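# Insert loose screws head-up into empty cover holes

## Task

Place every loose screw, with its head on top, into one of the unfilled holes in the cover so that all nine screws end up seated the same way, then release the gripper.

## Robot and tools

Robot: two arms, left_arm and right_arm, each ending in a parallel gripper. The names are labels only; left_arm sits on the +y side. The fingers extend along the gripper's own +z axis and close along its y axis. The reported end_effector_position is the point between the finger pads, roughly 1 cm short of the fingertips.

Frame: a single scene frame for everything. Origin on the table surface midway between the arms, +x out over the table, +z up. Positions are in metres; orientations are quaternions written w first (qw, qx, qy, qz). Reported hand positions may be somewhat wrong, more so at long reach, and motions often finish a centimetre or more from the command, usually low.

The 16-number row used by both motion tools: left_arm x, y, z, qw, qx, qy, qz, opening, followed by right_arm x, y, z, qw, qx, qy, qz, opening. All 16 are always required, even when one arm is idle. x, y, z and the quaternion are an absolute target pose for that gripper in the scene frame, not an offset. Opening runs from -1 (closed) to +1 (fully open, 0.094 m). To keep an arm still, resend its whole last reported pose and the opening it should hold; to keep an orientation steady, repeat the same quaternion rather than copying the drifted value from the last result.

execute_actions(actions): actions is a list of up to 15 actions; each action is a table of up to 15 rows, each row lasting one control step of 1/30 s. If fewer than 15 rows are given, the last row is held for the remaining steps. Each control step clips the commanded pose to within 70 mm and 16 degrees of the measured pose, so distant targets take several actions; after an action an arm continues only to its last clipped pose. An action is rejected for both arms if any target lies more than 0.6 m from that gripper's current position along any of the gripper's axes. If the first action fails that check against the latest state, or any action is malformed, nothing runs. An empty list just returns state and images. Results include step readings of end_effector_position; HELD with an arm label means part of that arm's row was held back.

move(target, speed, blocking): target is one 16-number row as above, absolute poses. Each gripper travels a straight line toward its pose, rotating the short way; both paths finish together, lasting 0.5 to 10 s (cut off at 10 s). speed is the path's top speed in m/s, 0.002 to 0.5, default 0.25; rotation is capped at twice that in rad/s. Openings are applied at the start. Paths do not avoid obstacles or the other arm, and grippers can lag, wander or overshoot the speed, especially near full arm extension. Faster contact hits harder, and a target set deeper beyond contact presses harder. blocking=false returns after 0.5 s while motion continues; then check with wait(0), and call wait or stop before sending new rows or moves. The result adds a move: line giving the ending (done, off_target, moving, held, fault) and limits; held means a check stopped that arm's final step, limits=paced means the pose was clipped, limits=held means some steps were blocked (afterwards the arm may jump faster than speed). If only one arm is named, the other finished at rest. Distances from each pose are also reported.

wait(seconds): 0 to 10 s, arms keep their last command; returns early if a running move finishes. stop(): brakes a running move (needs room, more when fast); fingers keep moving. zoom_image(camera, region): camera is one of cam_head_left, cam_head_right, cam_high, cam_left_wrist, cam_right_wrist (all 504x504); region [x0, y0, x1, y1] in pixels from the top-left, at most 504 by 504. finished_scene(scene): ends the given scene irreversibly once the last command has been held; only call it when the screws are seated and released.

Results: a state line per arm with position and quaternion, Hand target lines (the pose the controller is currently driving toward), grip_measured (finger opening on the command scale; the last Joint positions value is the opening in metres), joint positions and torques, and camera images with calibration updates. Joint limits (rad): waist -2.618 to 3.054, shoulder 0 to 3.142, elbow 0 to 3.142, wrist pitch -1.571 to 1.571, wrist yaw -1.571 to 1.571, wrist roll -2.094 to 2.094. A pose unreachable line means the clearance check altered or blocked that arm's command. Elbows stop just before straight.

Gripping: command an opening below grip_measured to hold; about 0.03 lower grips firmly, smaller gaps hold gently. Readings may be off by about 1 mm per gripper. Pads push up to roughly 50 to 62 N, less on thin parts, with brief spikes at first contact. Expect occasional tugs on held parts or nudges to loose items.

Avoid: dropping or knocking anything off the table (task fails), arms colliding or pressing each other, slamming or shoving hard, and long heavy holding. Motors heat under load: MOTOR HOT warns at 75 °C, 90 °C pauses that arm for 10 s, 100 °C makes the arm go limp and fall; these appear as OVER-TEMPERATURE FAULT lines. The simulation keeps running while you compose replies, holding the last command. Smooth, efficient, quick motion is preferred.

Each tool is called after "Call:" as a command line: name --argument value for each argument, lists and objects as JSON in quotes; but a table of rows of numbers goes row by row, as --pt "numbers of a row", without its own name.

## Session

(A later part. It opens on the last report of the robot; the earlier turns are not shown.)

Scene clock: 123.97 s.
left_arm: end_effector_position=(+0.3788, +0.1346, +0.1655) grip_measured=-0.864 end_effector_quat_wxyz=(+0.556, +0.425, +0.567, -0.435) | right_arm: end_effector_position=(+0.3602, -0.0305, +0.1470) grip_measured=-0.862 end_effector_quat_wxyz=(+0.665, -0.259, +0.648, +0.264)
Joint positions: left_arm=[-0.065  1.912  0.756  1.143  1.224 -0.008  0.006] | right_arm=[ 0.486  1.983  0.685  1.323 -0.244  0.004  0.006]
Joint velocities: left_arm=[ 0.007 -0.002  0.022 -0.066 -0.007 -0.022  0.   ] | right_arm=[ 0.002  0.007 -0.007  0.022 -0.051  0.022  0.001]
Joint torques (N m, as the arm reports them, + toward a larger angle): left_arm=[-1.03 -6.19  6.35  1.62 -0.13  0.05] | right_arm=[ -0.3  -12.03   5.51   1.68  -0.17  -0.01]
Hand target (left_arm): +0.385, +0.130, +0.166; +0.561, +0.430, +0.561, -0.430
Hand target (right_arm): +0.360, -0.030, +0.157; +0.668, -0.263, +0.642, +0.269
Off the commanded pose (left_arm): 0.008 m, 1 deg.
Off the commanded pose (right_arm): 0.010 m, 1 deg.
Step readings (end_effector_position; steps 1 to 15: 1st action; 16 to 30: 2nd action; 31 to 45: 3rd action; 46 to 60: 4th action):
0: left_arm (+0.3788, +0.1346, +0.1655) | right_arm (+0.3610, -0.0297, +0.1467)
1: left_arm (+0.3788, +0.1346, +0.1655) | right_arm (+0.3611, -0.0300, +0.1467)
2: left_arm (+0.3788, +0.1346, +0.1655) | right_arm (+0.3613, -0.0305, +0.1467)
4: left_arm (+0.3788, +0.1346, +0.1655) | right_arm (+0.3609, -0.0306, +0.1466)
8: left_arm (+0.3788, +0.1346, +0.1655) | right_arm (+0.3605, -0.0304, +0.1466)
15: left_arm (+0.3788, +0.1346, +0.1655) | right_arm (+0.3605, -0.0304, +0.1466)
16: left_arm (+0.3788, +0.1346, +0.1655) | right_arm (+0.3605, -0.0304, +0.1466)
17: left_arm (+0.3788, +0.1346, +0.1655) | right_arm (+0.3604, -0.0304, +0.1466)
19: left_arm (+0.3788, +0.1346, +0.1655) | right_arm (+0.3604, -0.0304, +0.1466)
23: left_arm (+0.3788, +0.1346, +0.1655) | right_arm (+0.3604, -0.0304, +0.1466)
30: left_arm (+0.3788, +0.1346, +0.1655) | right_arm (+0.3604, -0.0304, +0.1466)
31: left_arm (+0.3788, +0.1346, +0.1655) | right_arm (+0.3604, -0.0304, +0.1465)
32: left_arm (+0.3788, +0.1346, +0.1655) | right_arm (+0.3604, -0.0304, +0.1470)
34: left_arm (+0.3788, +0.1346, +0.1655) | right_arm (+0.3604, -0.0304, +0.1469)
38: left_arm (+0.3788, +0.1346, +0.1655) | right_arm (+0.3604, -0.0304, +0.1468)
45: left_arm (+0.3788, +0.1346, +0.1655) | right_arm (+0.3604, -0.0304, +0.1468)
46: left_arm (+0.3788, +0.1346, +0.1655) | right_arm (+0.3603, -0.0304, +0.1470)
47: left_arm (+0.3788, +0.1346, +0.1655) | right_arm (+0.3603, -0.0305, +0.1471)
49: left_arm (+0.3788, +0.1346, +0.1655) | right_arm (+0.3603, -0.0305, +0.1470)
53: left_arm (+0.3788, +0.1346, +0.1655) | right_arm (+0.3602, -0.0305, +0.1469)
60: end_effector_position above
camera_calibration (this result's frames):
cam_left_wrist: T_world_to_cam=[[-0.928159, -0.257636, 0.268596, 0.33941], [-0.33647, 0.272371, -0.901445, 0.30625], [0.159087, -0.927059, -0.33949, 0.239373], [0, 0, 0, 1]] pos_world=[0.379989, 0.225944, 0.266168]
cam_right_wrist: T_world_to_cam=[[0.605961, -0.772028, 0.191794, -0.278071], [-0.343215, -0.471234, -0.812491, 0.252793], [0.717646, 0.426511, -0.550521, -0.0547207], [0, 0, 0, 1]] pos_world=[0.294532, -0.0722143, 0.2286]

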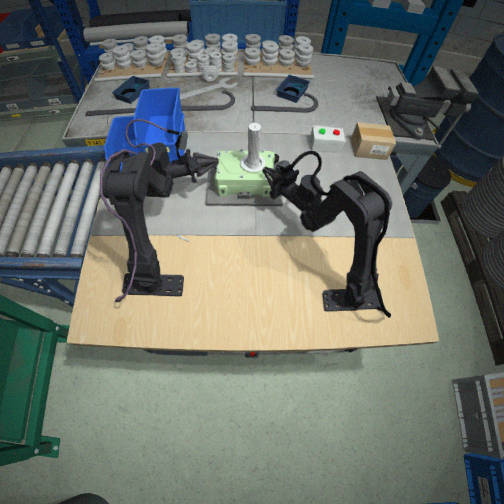

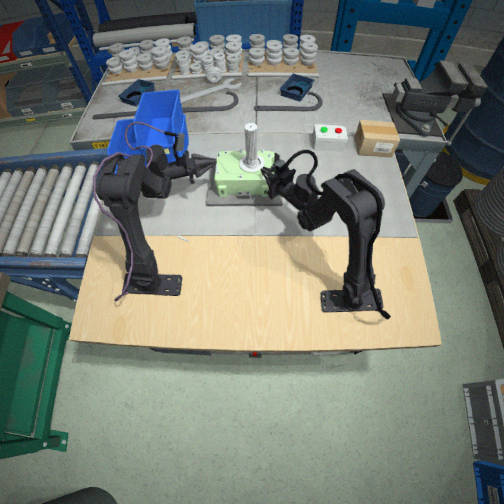

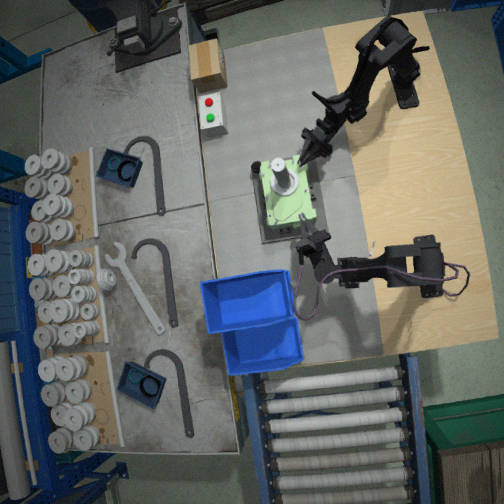

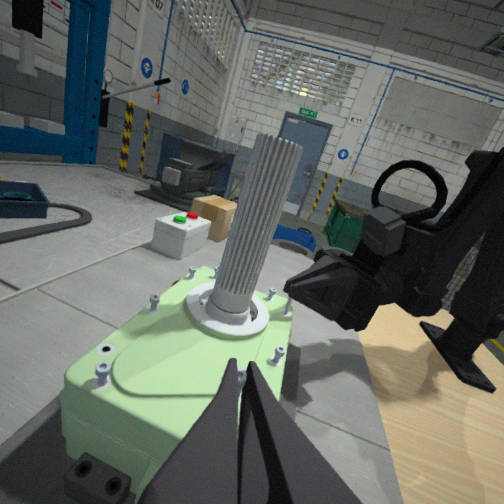

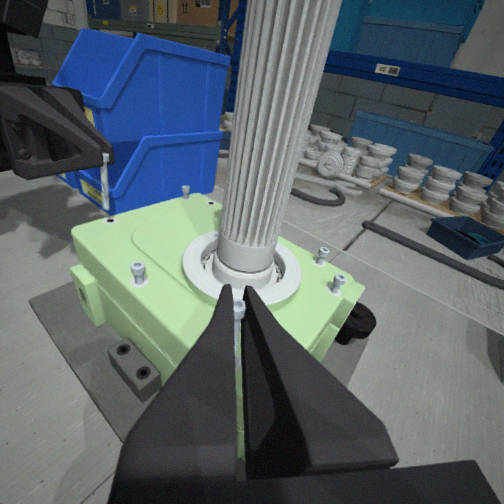

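Release, back off and look at the tilt.

Call:
execute_actions --actions '[[[0.385,0.13,0.166,0.561,0.43,0.561,-0.43,-1,0.36,-0.030,0.152,0.668,-0.263,0.642,0.269,-0.7]],[[0.385,0.13,0.166,0.561,0.43,0.561,-0.43,-1,0.33,-0.058,0.154,0.668,-0.263,0.642,0.269,-0.7]],[[0.385,0.13,0.166,0.561,0.43,0.561,-0.43,-1,0.29,-0.096,0.154,0.668,-0.263,0.642,0.269,-0.7]],[[0.385,0.13,0.166,0.561,0.43,0.561,-0.43,-1,0.29,-0.096,0.154,0.668,-0.263,0.642,0.269,-0.7]]]'

Call:
zoom_image --camera "cam_head_right" --region '[230,140,310,200]'

Call:
zoom_image --camera "cam_left_wrist" --region '[200,200,400,380]'

Scene clock: 126.17 s.
left_arm: end_effector_position=(+0.3788, +0.1346, +0.1655) grip_measured=-0.864 end_effector_quat_wxyz=(+0.556, +0.425, +0.567, -0.435) | right_arm: end_effector_position=(+0.2919, -0.0921, +0.1503) grip_measured=-0.701 end_effector_quat_wxyz=(+0.666, -0.265, +0.644, +0.269)
Joint positions: left_arm=[-0.065  1.912  0.756  1.143  1.224 -0.008  0.006] | right_arm=[ 0.388  1.764  0.322  1.475 -0.358  0.004  0.014]
Joint velocities: left_arm=[ 0.012 -0.002 -0.022 -0.037 -0.007 -0.066 -0.   ] | right_arm=[-0.027  0.012 -0.002 -0.037 -0.007  0.037 -0.001]
Joint torques (N m, as the arm reports them, + toward a larger angle): left_arm=[-1.02 -6.2   6.35  1.62 -0.13  0.04] | right_arm=[-0.6  -8.41  3.24  1.8  -0.07  0.03]
Hand target (left_arm): +0.385, +0.130, +0.166; +0.561, +0.430, +0.561, -0.430
Hand target (right_arm): +0.290, -0.096, +0.154; +0.668, -0.263, +0.642, +0.269
Off the commanded pose (left_arm): 0.008 m, 1 deg.
Off the commanded pose (right_arm): 0.006 m, 0 deg.
Step readings (end_effector_position; steps 1 to 15: 1st action; 16 to 30: 2nd action; 31 to 45: 3rd action; 46 to 60: 4th action):
0: left_arm (+0.3788, +0.1346, +0.1655) | right_arm (+0.3602, -0.0305, +0.1470)
1: left_arm (+0.3788, +0.1346, +0.1655) | right_arm (+0.3601, -0.0304, +0.1471)
2: left_arm (+0.3788, +0.1346, +0.1655) | right_arm (+0.3598, -0.0301, +0.1473)
4: left_arm (+0.3788, +0.1346, +0.1655) | right_arm (+0.3594, -0.0297, +0.1478)
8: left_arm (+0.3788, +0.1346, +0.1655) | right_arm (+0.3590, -0.0292, +0.1483)
15: left_arm (+0.3788, +0.1346, +0.1655) | right_arm (+0.3587, -0.0290, +0.1485)
16: left_arm (+0.3788, +0.1346, +0.1655) | right_arm (+0.3561, -0.0313, +0.1480)
17: left_arm (+0.3788, +0.1346, +0.1655) | right_arm (+0.3490, -0.0368, +0.1464)
19: left_arm (+0.3788, +0.1346, +0.1655) | right_arm (+0.3377, -0.0481, +0.1435)
23: left_arm (+0.3788, +0.1346, +0.1655) | right_arm (+0.3334, -0.0553, +0.1451)
30: left_arm (+0.3788, +0.1346, +0.1655) | right_arm (+0.3325, -0.0545, +0.1489)
31: left_arm (+0.3788, +0.1346, +0.1655) | right_arm (+0.3286, -0.0577, +0.1481)
32: left_arm (+0.3788, +0.1346, +0.1655) | right_arm (+0.3193, -0.0658, +0.1465)
34: left_arm (+0.3788, +0.1346, +0.1655) | right_arm (+0.3033, -0.0835, +0.1419)
38: left_arm (+0.3788, +0.1346, +0.1655) | right_arm (+0.2946, -0.0946, +0.1440)
45: left_arm (+0.3788, +0.1346, +0.1655) | right_arm (+0.2926, -0.0928, +0.1498)
46: left_arm (+0.3788, +0.1346, +0.1655) | right_arm (+0.2925, -0.0927, +0.1499)
47: left_arm (+0.3788, +0.1346, +0.1655) | right_arm (+0.2924, -0.0926, +0.1500)
49: left_arm (+0.3788, +0.1346, +0.1655) | right_arm (+0.2922, -0.0924, +0.1501)
53: left_arm (+0.3788, +0.1346, +0.1655) | right_arm (+0.2920, -0.0922, +0.1502)
60: end_effector_position above
camera_calibration (this result's frames):
cam_left_wrist: T_world_to_cam=[[-0.928159, -0.257636, 0.268596, 0.33941], [-0.33647, 0.272371, -0.901445, 0.30625], [0.159087, -0.927059, -0.33949, 0.239373], [0, 0, 0, 1]] pos_world=[0.379989, 0.225944, 0.266168]
cam_right_wrist: T_world_to_cam=[[0.616601, -0.762343, 0.196563, -0.287793], [-0.328877, -0.476268, -0.815481, 0.19878], [0.715293, 0.438181, -0.544384, 0.023247], [0, 0, 0, 1]] pos_world=[0.226199, -0.13491, 0.231326]

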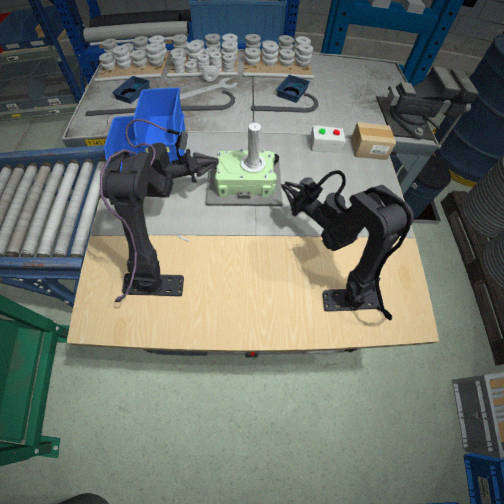

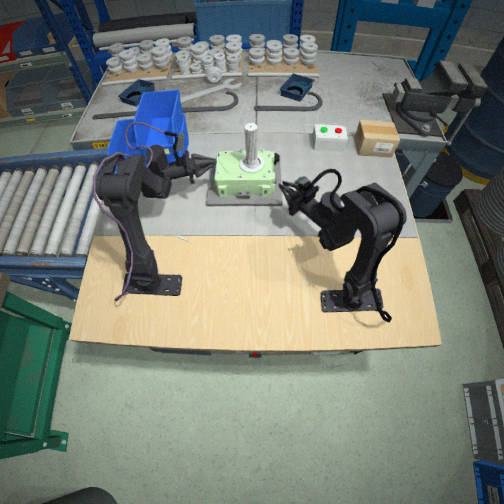

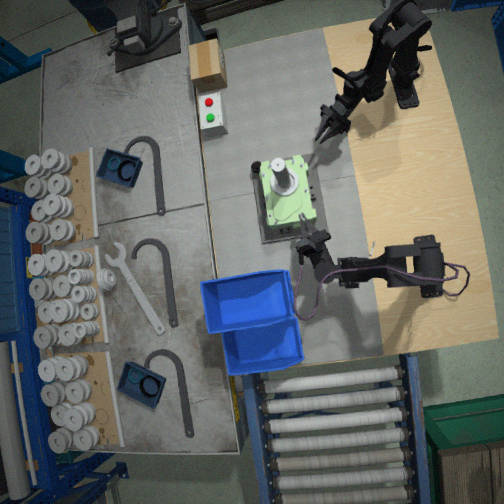

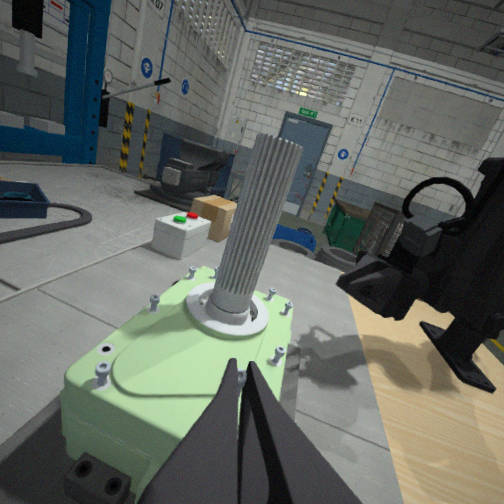

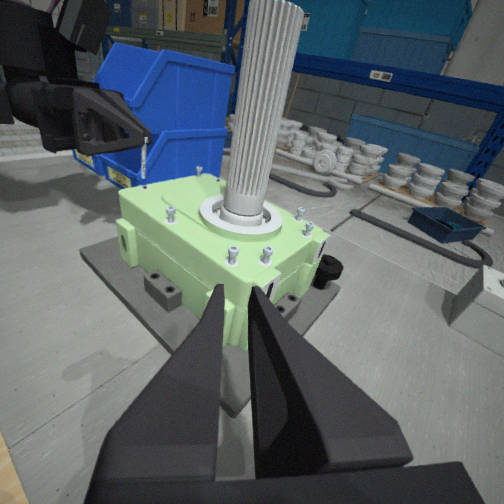

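Region (230, 140, 310, 200) of cam_head_right's 504x504 image, scaled by 6.300, with more detail than that image has; it fills the top 378 rows of this view, and the rest is white.

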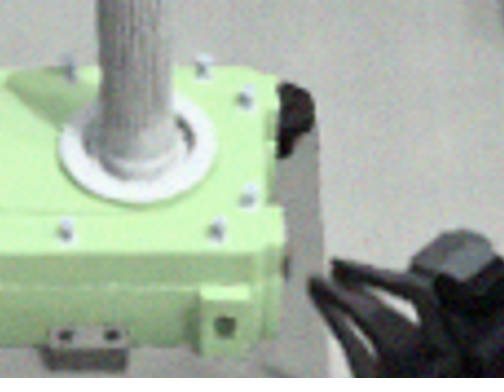

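Region (200, 200, 400, 380) of cam_left_wrist's 504x504 image, scaled by 2.520, with more detail than that image has; it fills the top 454 rows of this view, and the rest is white.

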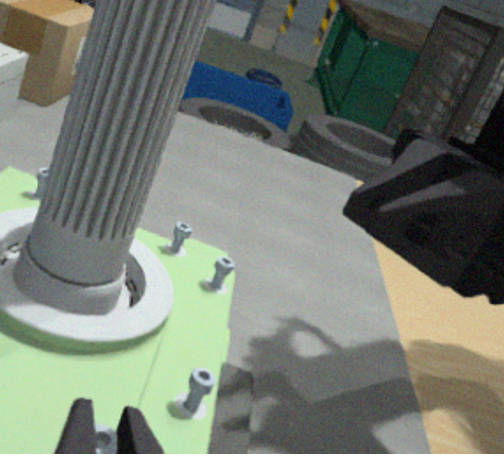

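A dropped in. Now B.

Call:
move --target '[0.385,0.13,0.15,0.561,0.43,0.561,-0.43,-1,0.29,-0.096,0.154,0.668,-0.263,0.642,0.269,-0.7]' --speed 0.02

Call:
zoom_image --camera "cam_right_wrist" --region '[90,120,210,210]'

Call:
zoom_image --camera "cam_head_left" --region '[190,140,270,200]'

Scene clock: 127.40 s.
left_arm: end_effector_position=(+0.3814, +0.1344, +0.1495) grip_measured=-0.864 end_effector_quat_wxyz=(+0.555, +0.425, +0.568, -0.435) | right_arm: end_effector_position=(+0.2918, -0.0921, +0.1508) grip_measured=-0.701 end_effector_quat_wxyz=(+0.667, -0.265, +0.643, +0.269)
Joint positions: left_arm=[-0.065  1.977  0.756  1.206  1.224 -0.008  0.006] | right_arm=[ 0.388  1.764  0.322  1.478 -0.359  0.004  0.014]
Joint velocities: left_arm=[-0.002 -0.002 -0.007 -0.022 -0.037  0.022 -0.   ] | right_arm=[-0.022  0.002 -0.002 -0.051 -0.007  0.051  0.   ]
Joint torques (N m, as the arm reports them, + toward a larger angle): left_arm=[-1.06 -7.    5.32  1.63 -0.13  0.05] | right_arm=[-0.59 -8.42  3.28  1.78 -0.06  0.04]
Hand target (left_arm): +0.385, +0.130, +0.150; +0.561, +0.430, +0.561, -0.430
Hand target (right_arm): +0.290, -0.096, +0.154; +0.668, -0.263, +0.642, +0.269
Off the commanded pose (left_arm): 0.006 m, 1 deg.
Off the commanded pose (right_arm): 0.005 m, 0 deg.
move: done
camera_calibration (this result's frames):
cam_left_wrist: T_world_to_cam=[[-0.92775, -0.25767, 0.269975, 0.345733], [-0.33784, 0.272485, -0.900897, 0.293215], [0.15857, -0.927016, -0.339849, 0.23357], [0, 0, 0, 1]] pos_world=[0.382776, 0.225711, 0.250196]
cam_right_wrist: T_world_to_cam=[[0.616478, -0.762288, 0.197161, -0.287878], [-0.326983, -0.475648, -0.816603, 0.198895], [0.716266, 0.43895, -0.542482, 0.0230696], [0, 0, 0, 1]] pos_world=[0.225981, -0.134968, 0.231691]

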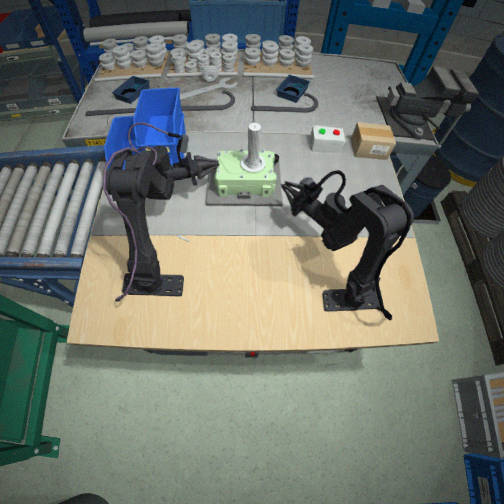

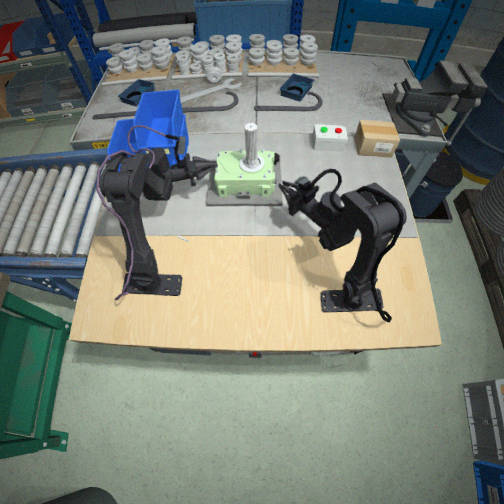

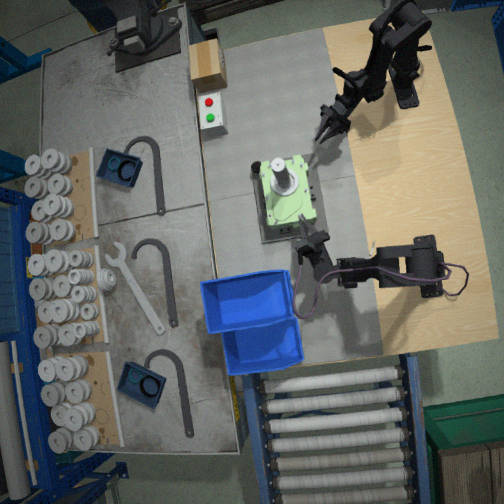

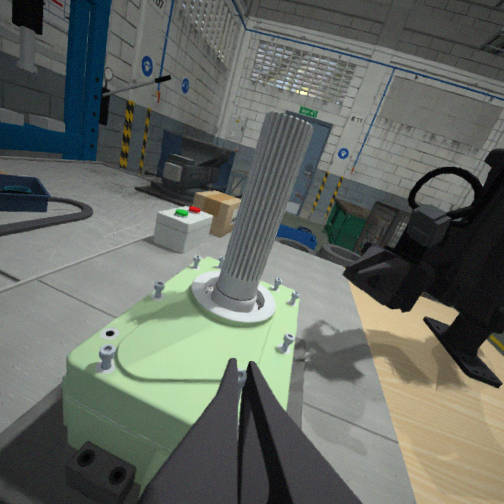

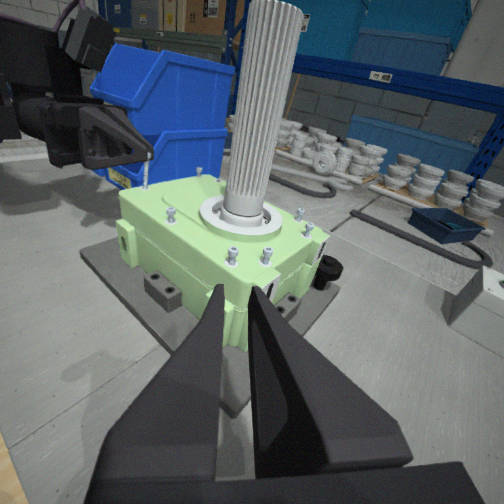

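Region (90, 120, 210, 210) of cam_right_wrist's 504x504 image, scaled by 4.200, with more detail than that image has; it fills the top 378 rows of this view, and the rest is white.

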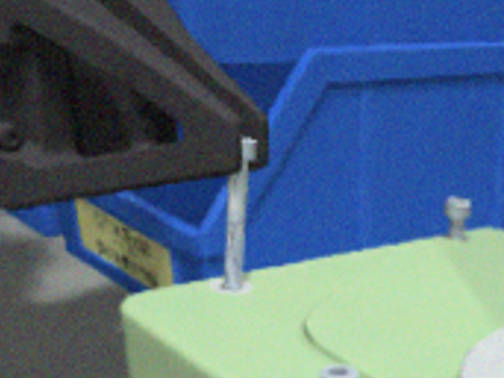

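Region (190, 140, 270, 200) of cam_head_left's 504x504 image, scaled by 6.300, with more detail than that image has; it fills the top 378 rows of this view, and the rest is white.

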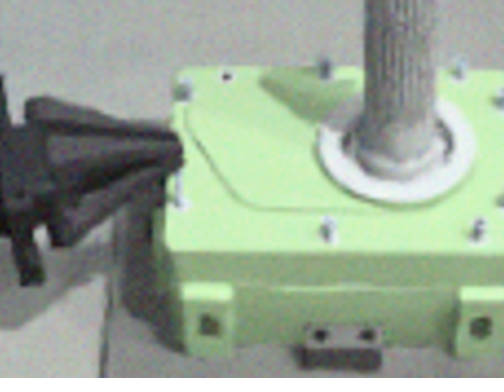

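Seems in. Release and back off.

Call:
execute_actions --actions '[[[0.382,0.133,0.146,0.561,0.43,0.561,-0.43,-1,0.29,-0.096,0.154,0.668,-0.263,0.642,0.269,-0.7]],[[0.382,0.133,0.146,0.561,0.43,0.561,-0.43,-0.7,0.29,-0.096,0.154,0.668,-0.263,0.642,0.269,-0.7]],[[0.369,0.18,0.155,0.561,0.43,0.561,-0.43,-0.7,0.29,-0.096,0.154,0.668,-0.263,0.642,0.269,-0.7]]]'

Call:
move --target '[0.16,0.25,0.12,0,0.609,-0.793,0,-0.5,0.29,-0.096,0.154,0.668,-0.263,0.642,0.269,-0.7]'

Call:
zoom_image --camera "cam_right_wrist" --region '[90,120,210,210]'

Scene clock: 129.07 s.
left_arm: end_effector_position=(+0.3779, +0.1821, +0.1527) grip_measured=-0.702 end_effector_quat_wxyz=(+0.565, +0.423, +0.566, -0.426) | right_arm: end_effector_position=(+0.2918, -0.0921, +0.1508) grip_measured=-0.701 end_effector_quat_wxyz=(+0.667, -0.265, +0.643, +0.269)
Joint positions: left_arm=[ 0.076  1.955  0.724  1.234  1.345 -0.008  0.014] | right_arm=[ 0.388  1.764  0.322  1.478 -0.359  0.004  0.014]
Joint velocities: left_arm=[-0.002  0.007  0.017  0.066  0.007 -0.022  0.   ] | right_arm=[-0.017  0.012  0.007  0.007 -0.007  0.007  0.   ]
Joint torques (N m, as the arm reports them, + toward a larger angle): left_arm=[-0.32 -9.32  2.45  1.4   0.11  0.05] | right_arm=[-0.61 -8.42  3.27  1.78 -0.06  0.03]
Hand target (left_arm): +0.369, +0.180, +0.155; +0.561, +0.430, +0.561, -0.430
Hand target (right_arm): +0.290, -0.096, +0.154; +0.668, -0.263, +0.642, +0.269
Off the commanded pose (left_arm): 0.009 m, 1 deg.
Off the commanded pose (right_arm): 0.005 m, 0 deg.
Step readings (end_effector_position; steps 1 to 15: 1st action; 16 to 30: 2nd action; 31 to 45: 3rd action):
0: left_arm (+0.3815, +0.1344, +0.1496) | right_arm (+0.2918, -0.0921, +0.1508)
1: left_arm (+0.3815, +0.1344, +0.1496) | right_arm (+0.2918, -0.0921, +0.1508)
2: left_arm (+0.3815, +0.1344, +0.1496) | right_arm (+0.2918, -0.0921, +0.1508)
4: left_arm (+0.3815, +0.1343, +0.1495) | right_arm (+0.2918, -0.0921, +0.1508)
8: left_arm (+0.3814, +0.1343, +0.1496) | right_arm (+0.2918, -0.0921, +0.1508)
15: left_arm (+0.3814, +0.1343, +0.1497) | right_arm (+0.2918, -0.0921, +0.1508)
16: left_arm (+0.3814, +0.1343, +0.1496) | right_arm (+0.2918, -0.0921, +0.1508)
17: left_arm (+0.3814, +0.1343, +0.1497) | right_arm (+0.2918, -0.0921, +0.1508)
19: left_arm (+0.3814, +0.1343, +0.1497) | right_arm (+0.2918, -0.0921, +0.1508)
23: left_arm (+0.3814, +0.1343, +0.1499) | right_arm (+0.2918, -0.0921, +0.1508)
30: left_arm (+0.3814, +0.1343, +0.1500) | right_arm (+0.2918, -0.0921, +0.1508)
31: left_arm (+0.3801, +0.1376, +0.1501) | right_arm (+0.2918, -0.0921, +0.1508)
32: left_arm (+0.3784, +0.1451, +0.1499) | right_arm (+0.2918, -0.0921, +0.1508)
34: left_arm (+0.3804, +0.1665, +0.1501) | right_arm (+0.2918, -0.0921, +0.1508)
38: left_arm (+0.3820, +0.1834, +0.1522) | right_arm (+0.2918, -0.0921, +0.1508)
45: end_effector_position above
camera_calibration (this result's frames):
cam_left_wrist: T_world_to_cam=[[-0.927239, -0.275819, 0.253283, 0.359508], [-0.326655, 0.26504, -0.907221, 0.279965], [0.183099, -0.923947, -0.335853, 0.269062], [0, 0, 0, 1]] pos_world=[0.375537, 0.273556, 0.253298]
cam_right_wrist: T_world_to_cam=[[0.616478, -0.762288, 0.197161, -0.287878], [-0.326983, -0.475648, -0.816603, 0.198895], [0.716266, 0.43895, -0.542482, 0.0230696], [0, 0, 0, 1]] pos_world=[0.225981, -0.134968, 0.231691]

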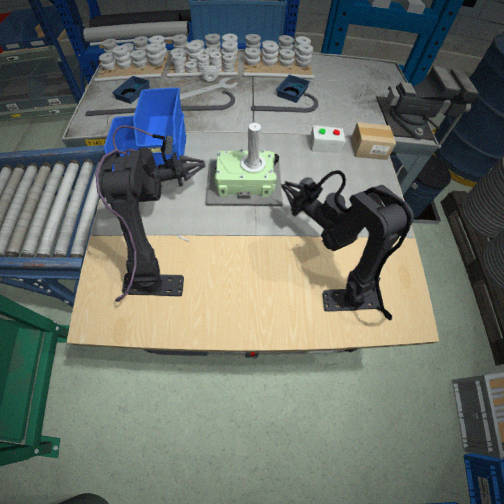

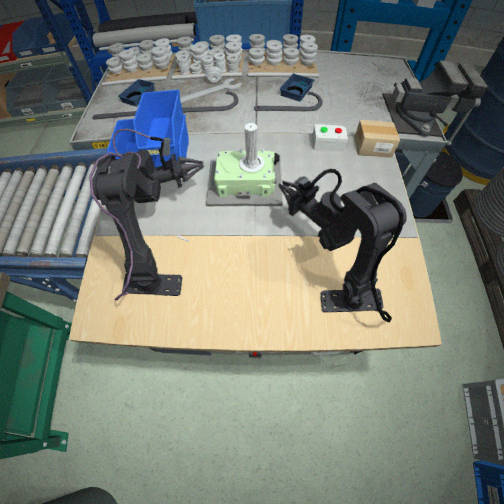

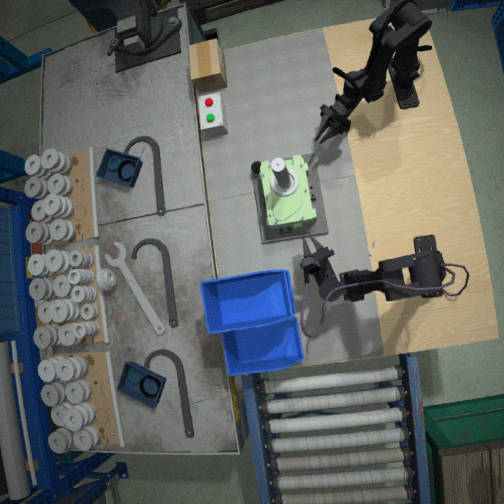

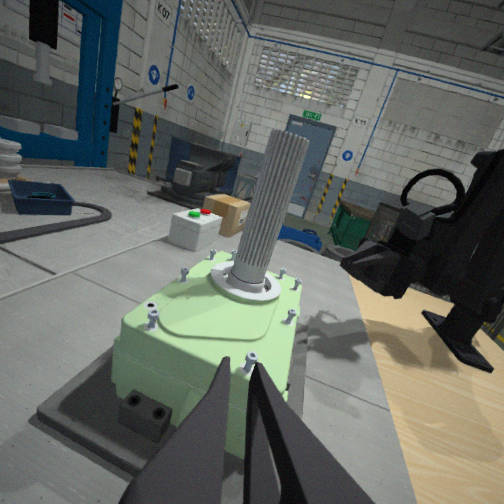

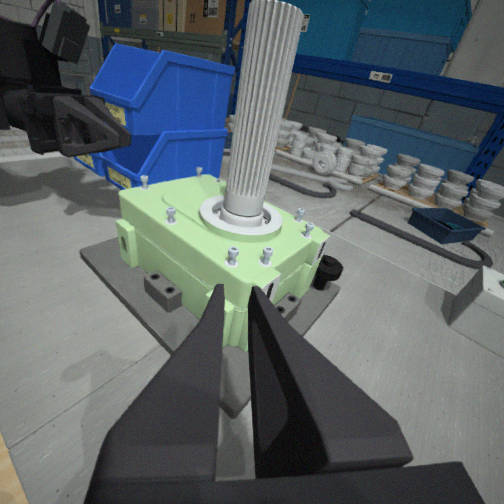

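Scene clock: 135.10 s.
left_arm: end_effector_position=(+0.1593, +0.2515, +0.1132) grip_measured=-0.502 end_effector_quat_wxyz=(+0.006, -0.596, +0.803, -0.002) | right_arm: end_effector_position=(+0.2918, -0.0921, +0.1515) grip_measured=-0.701 end_effector_quat_wxyz=(+0.668, -0.265, +0.642, +0.269)
Joint positions: left_arm=[-0.474  1.198  0.946 -1.31  -0.009 -1.769  0.023] | right_arm=[ 0.388  1.764  0.322  1.48  -0.359  0.004  0.014]
Joint velocities: left_arm=[ 0.007 -0.007 -0.002  0.022 -0.037 -0.007 -0.   ] | right_arm=[ 0.012 -0.012  0.007  0.022 -0.007  0.037  0.   ]
Joint torques (N m, as the arm reports them, + toward a larger angle): left_arm=[ 1.04 -1.92  7.32  0.05  0.03 -0.12] | right_arm=[-0.58 -8.43  3.26  1.75 -0.06  0.03]
Hand target (left_arm): +0.161, +0.252, +0.118; +0.002, -0.606, +0.796, +0.001
Hand target (right_arm): +0.290, -0.096, +0.154; +0.668, -0.263, +0.642, +0.269
Off the commanded pose (left_arm): 0.007 m, 2 deg.
Off the commanded pose (right_arm): 0.005 m, 0 deg.
move: done
camera_calibration (this result's frames):
cam_left_wrist: T_world_to_cam=[[0.999096, -0.0419586, 0.00686306, -0.151779], [-0.0417718, -0.938657, 0.342313, 0.270232], [-0.00792091, -0.34229, -0.939561, 0.31236], [0, 0, 0, 1]] pos_world=[0.165404, 0.354205, 0.202019]
cam_right_wrist: T_world_to_cam=[[0.615996, -0.762501, 0.197844, -0.287979], [-0.324987, -0.474766, -0.817912, 0.199097], [0.717588, 0.439534, -0.540257, 0.0227629], [0, 0, 0, 1]] pos_world=[0.225763, -0.135064, 0.232117]

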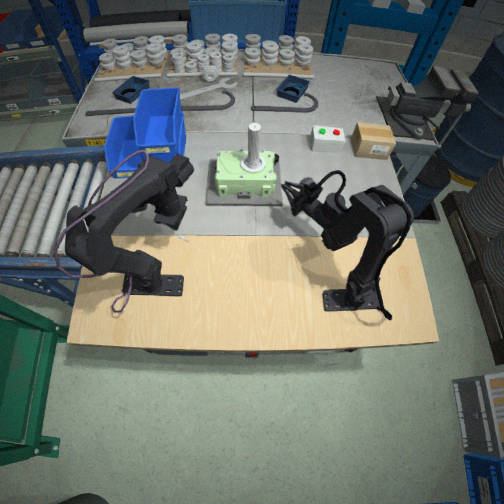

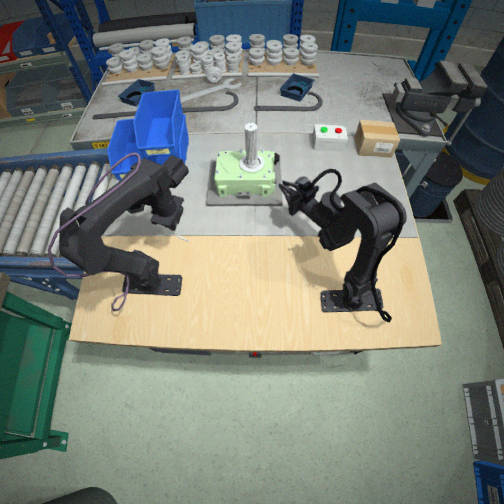

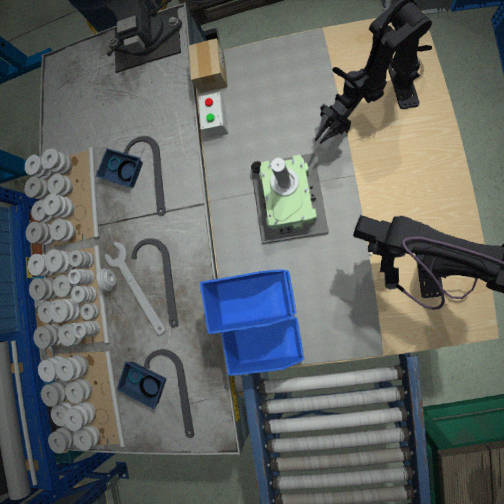

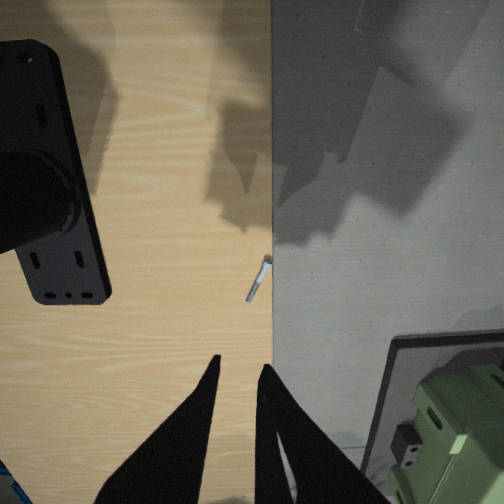

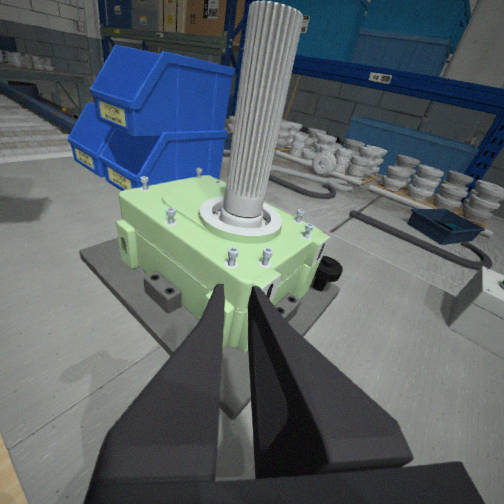

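Region (90, 120, 210, 210) of cam_right_wrist's 504x504 image, scaled by 4.200, with more detail than that image has; it fills the top 378 rows of this view, and the rest is white.

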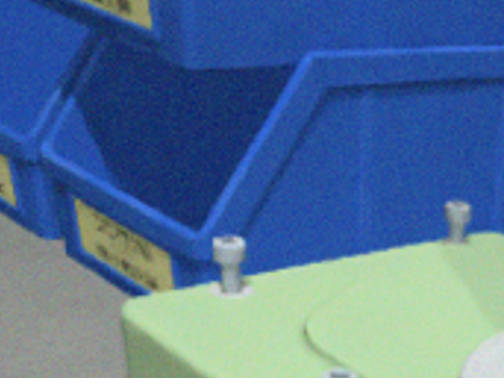

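Call:
move --target '[0.177,0.274,0.05,0,0.515,-0.857,0,-0.5,0.29,-0.096,0.154,0.668,-0.263,0.642,0.269,-0.7]'

Scene clock: 141.17 s.
left_arm: end_effector_position=(+0.1794, +0.2714, +0.0557) grip_measured=-0.502 end_effector_quat_wxyz=(+0.007, -0.516, +0.856, -0.005) | right_arm: end_effector_position=(+0.2918, -0.0921, +0.1518) grip_measured=-0.701 end_effector_quat_wxyz=(+0.668, -0.265, +0.641, +0.269)
Joint positions: left_arm=[-0.326  1.268  0.761 -1.047 -0.005 -1.429  0.023] | right_arm=[ 0.388  1.764  0.322  1.481 -0.359  0.004  0.014]
Joint velocities: left_arm=[-0.012 -0.002 -0.007  0.037  0.022  0.11  -0.   ] | right_arm=[-0.002 -0.002 -0.002  0.037 -0.007 -0.022  0.001]
Joint torques (N m, as the arm reports them, + toward a larger angle): left_arm=[ 1.04 -2.42  4.1   0.38  0.04  0.09] | right_arm=[-0.57 -8.43  3.27  1.74 -0.05  0.04]
Hand target (left_arm): +0.177, +0.274, +0.050; +0.000, -0.515, +0.857, +0.001
Hand target (right_arm): +0.290, -0.096, +0.154; +0.668, -0.263, +0.642, +0.269
Off the commanded pose (left_arm): 0.007 m, 1 deg.
Off the commanded pose (right_arm): 0.005 m, 0 deg.
move: done
camera_calibration (this result's frames):
cam_left_wrist: T_world_to_cam=[[0.97253, -0.23246, 0.0121609, -0.114457], [-0.222401, -0.912485, 0.343379, 0.334692], [-0.0687251, -0.336651, -0.939118, 0.274689], [0, 0, 0, 1]] pos_world=[0.204627, 0.371269, 0.144431]
cam_right_wrist: T_world_to_cam=[[0.615788, -0.762592, 0.198136, -0.288022], [-0.32413, -0.474388, -0.818471, 0.199184], [0.718153, 0.439783, -0.539302, 0.0226313], [0, 0, 0, 1]] pos_world=[0.22567, -0.135106, 0.232299]

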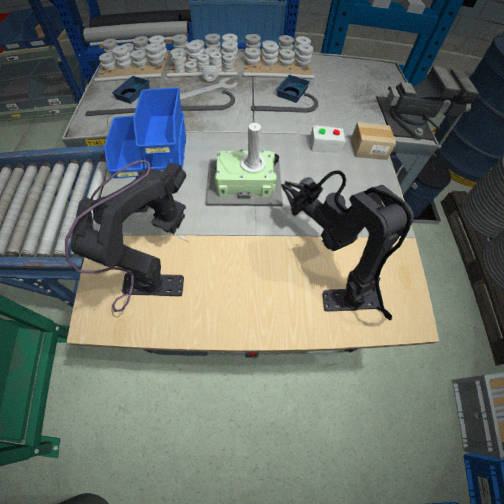

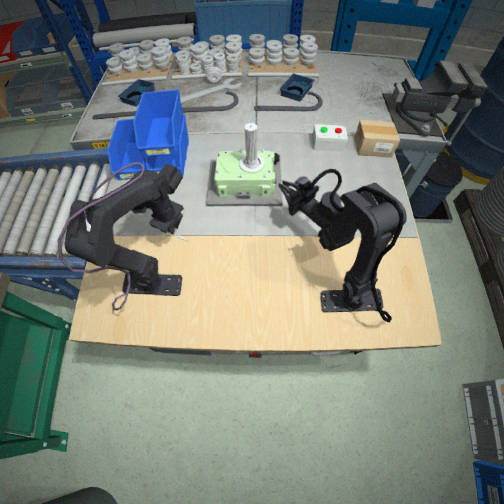

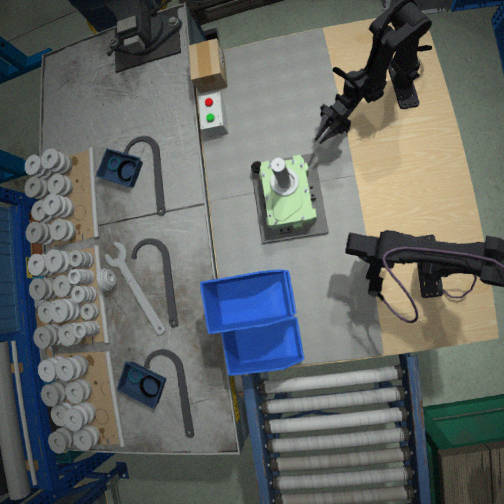

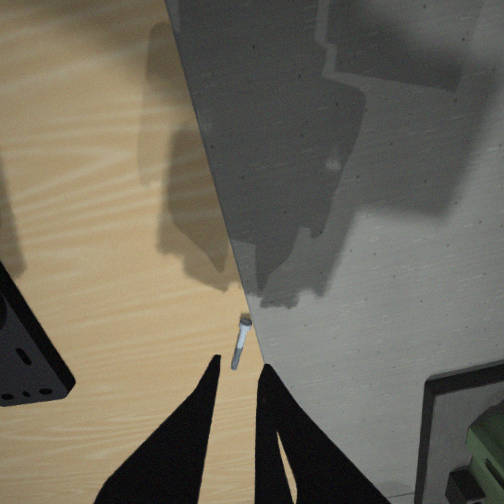

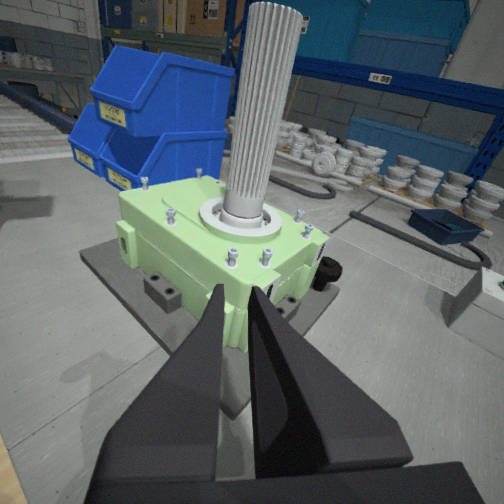

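Call:
move --target '[0.18,0.279,0.003,0,0.515,-0.857,0,-0.5,0.29,-0.096,0.154,0.668,-0.263,0.642,0.269,-0.7]' --speed 0.08

Scene clock: 142.20 s.
left_arm: end_effector_position=(+0.1783, +0.2776, +0.0142) grip_measured=-0.502 end_effector_quat_wxyz=(+0.001, -0.516, +0.857, +0.002) | right_arm: end_effector_position=(+0.2918, -0.0921, +0.1521) grip_measured=-0.701 end_effector_quat_wxyz=(+0.668, -0.265, +0.641, +0.269)
Joint positions: left_arm=[-0.295  1.345  0.639 -0.866 -0.003 -1.396  0.023] | right_arm=[ 0.388  1.764  0.322  1.483 -0.359  0.004  0.014]
Joint velocities: left_arm=[-0.002  0.017 -0.002  0.007 -0.051  0.022 -0.001] | right_arm=[ 0.002 -0.002 -0.002 -0.007 -0.037  0.007 -0.001]
Joint torques (N m, as the arm reports them, + toward a larger angle): left_arm=[ 1.07 -1.71  2.78  0.81  0.01  0.05] | right_arm=[-0.6  -8.42  3.27  1.73 -0.05  0.03]
Hand target (left_arm): +0.179, +0.279, +0.004; -0.000, -0.515, +0.857, +0.000
Hand target (right_arm): +0.290, -0.096, +0.154; +0.668, -0.263, +0.642, +0.269
Off the commanded pose (left_arm): 0.011 m, 0 deg.
Off the commanded pose (right_arm): 0.005 m, 0 deg.
move: off_target (left_arm)
camera_calibration (this result's frames):
cam_left_wrist: T_world_to_cam=[[0.972309, -0.233601, -0.00676855, -0.110818], [-0.217117, -0.913654, 0.34365, 0.353686], [-0.0864614, -0.332665, -0.939073, 0.239721], [0, 0, 0, 1]] pos_world=[0.205267, 0.377007, 0.102821]
cam_right_wrist: T_world_to_cam=[[0.615511, -0.762714, 0.198526, -0.28808], [-0.322987, -0.473883, -0.819215, 0.1993], [0.718905, 0.440115, -0.538028, 0.0224557], [0, 0, 0, 1]] pos_world=[0.225544, -0.135161, 0.232542]

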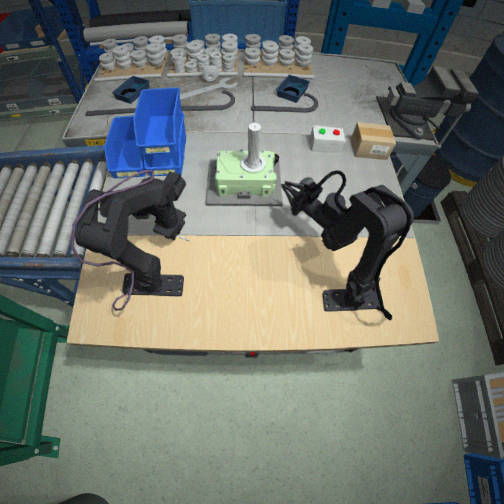

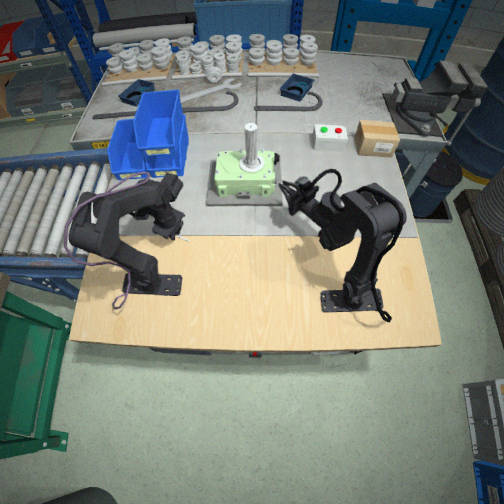

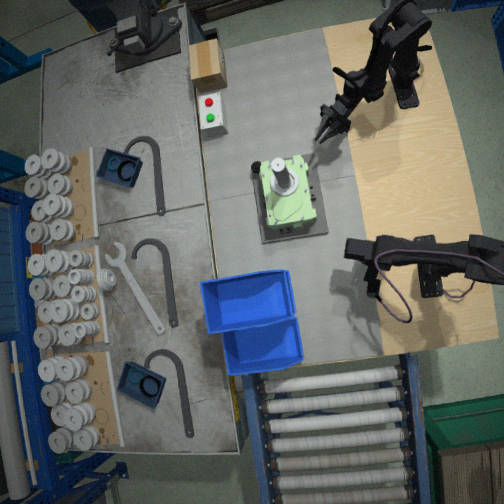

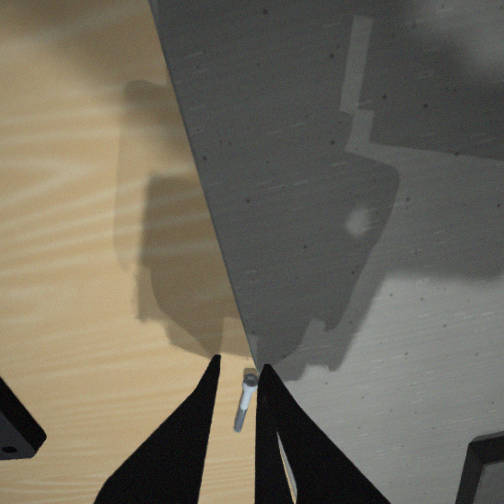

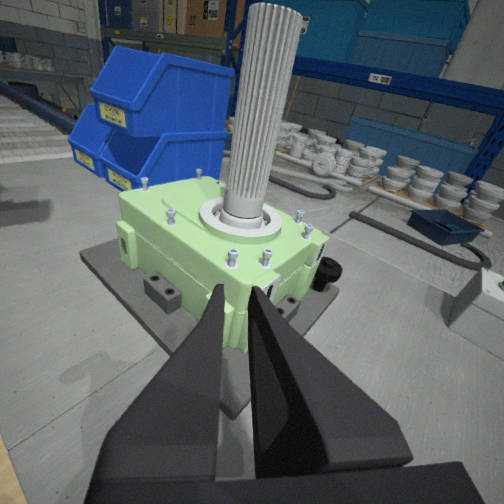

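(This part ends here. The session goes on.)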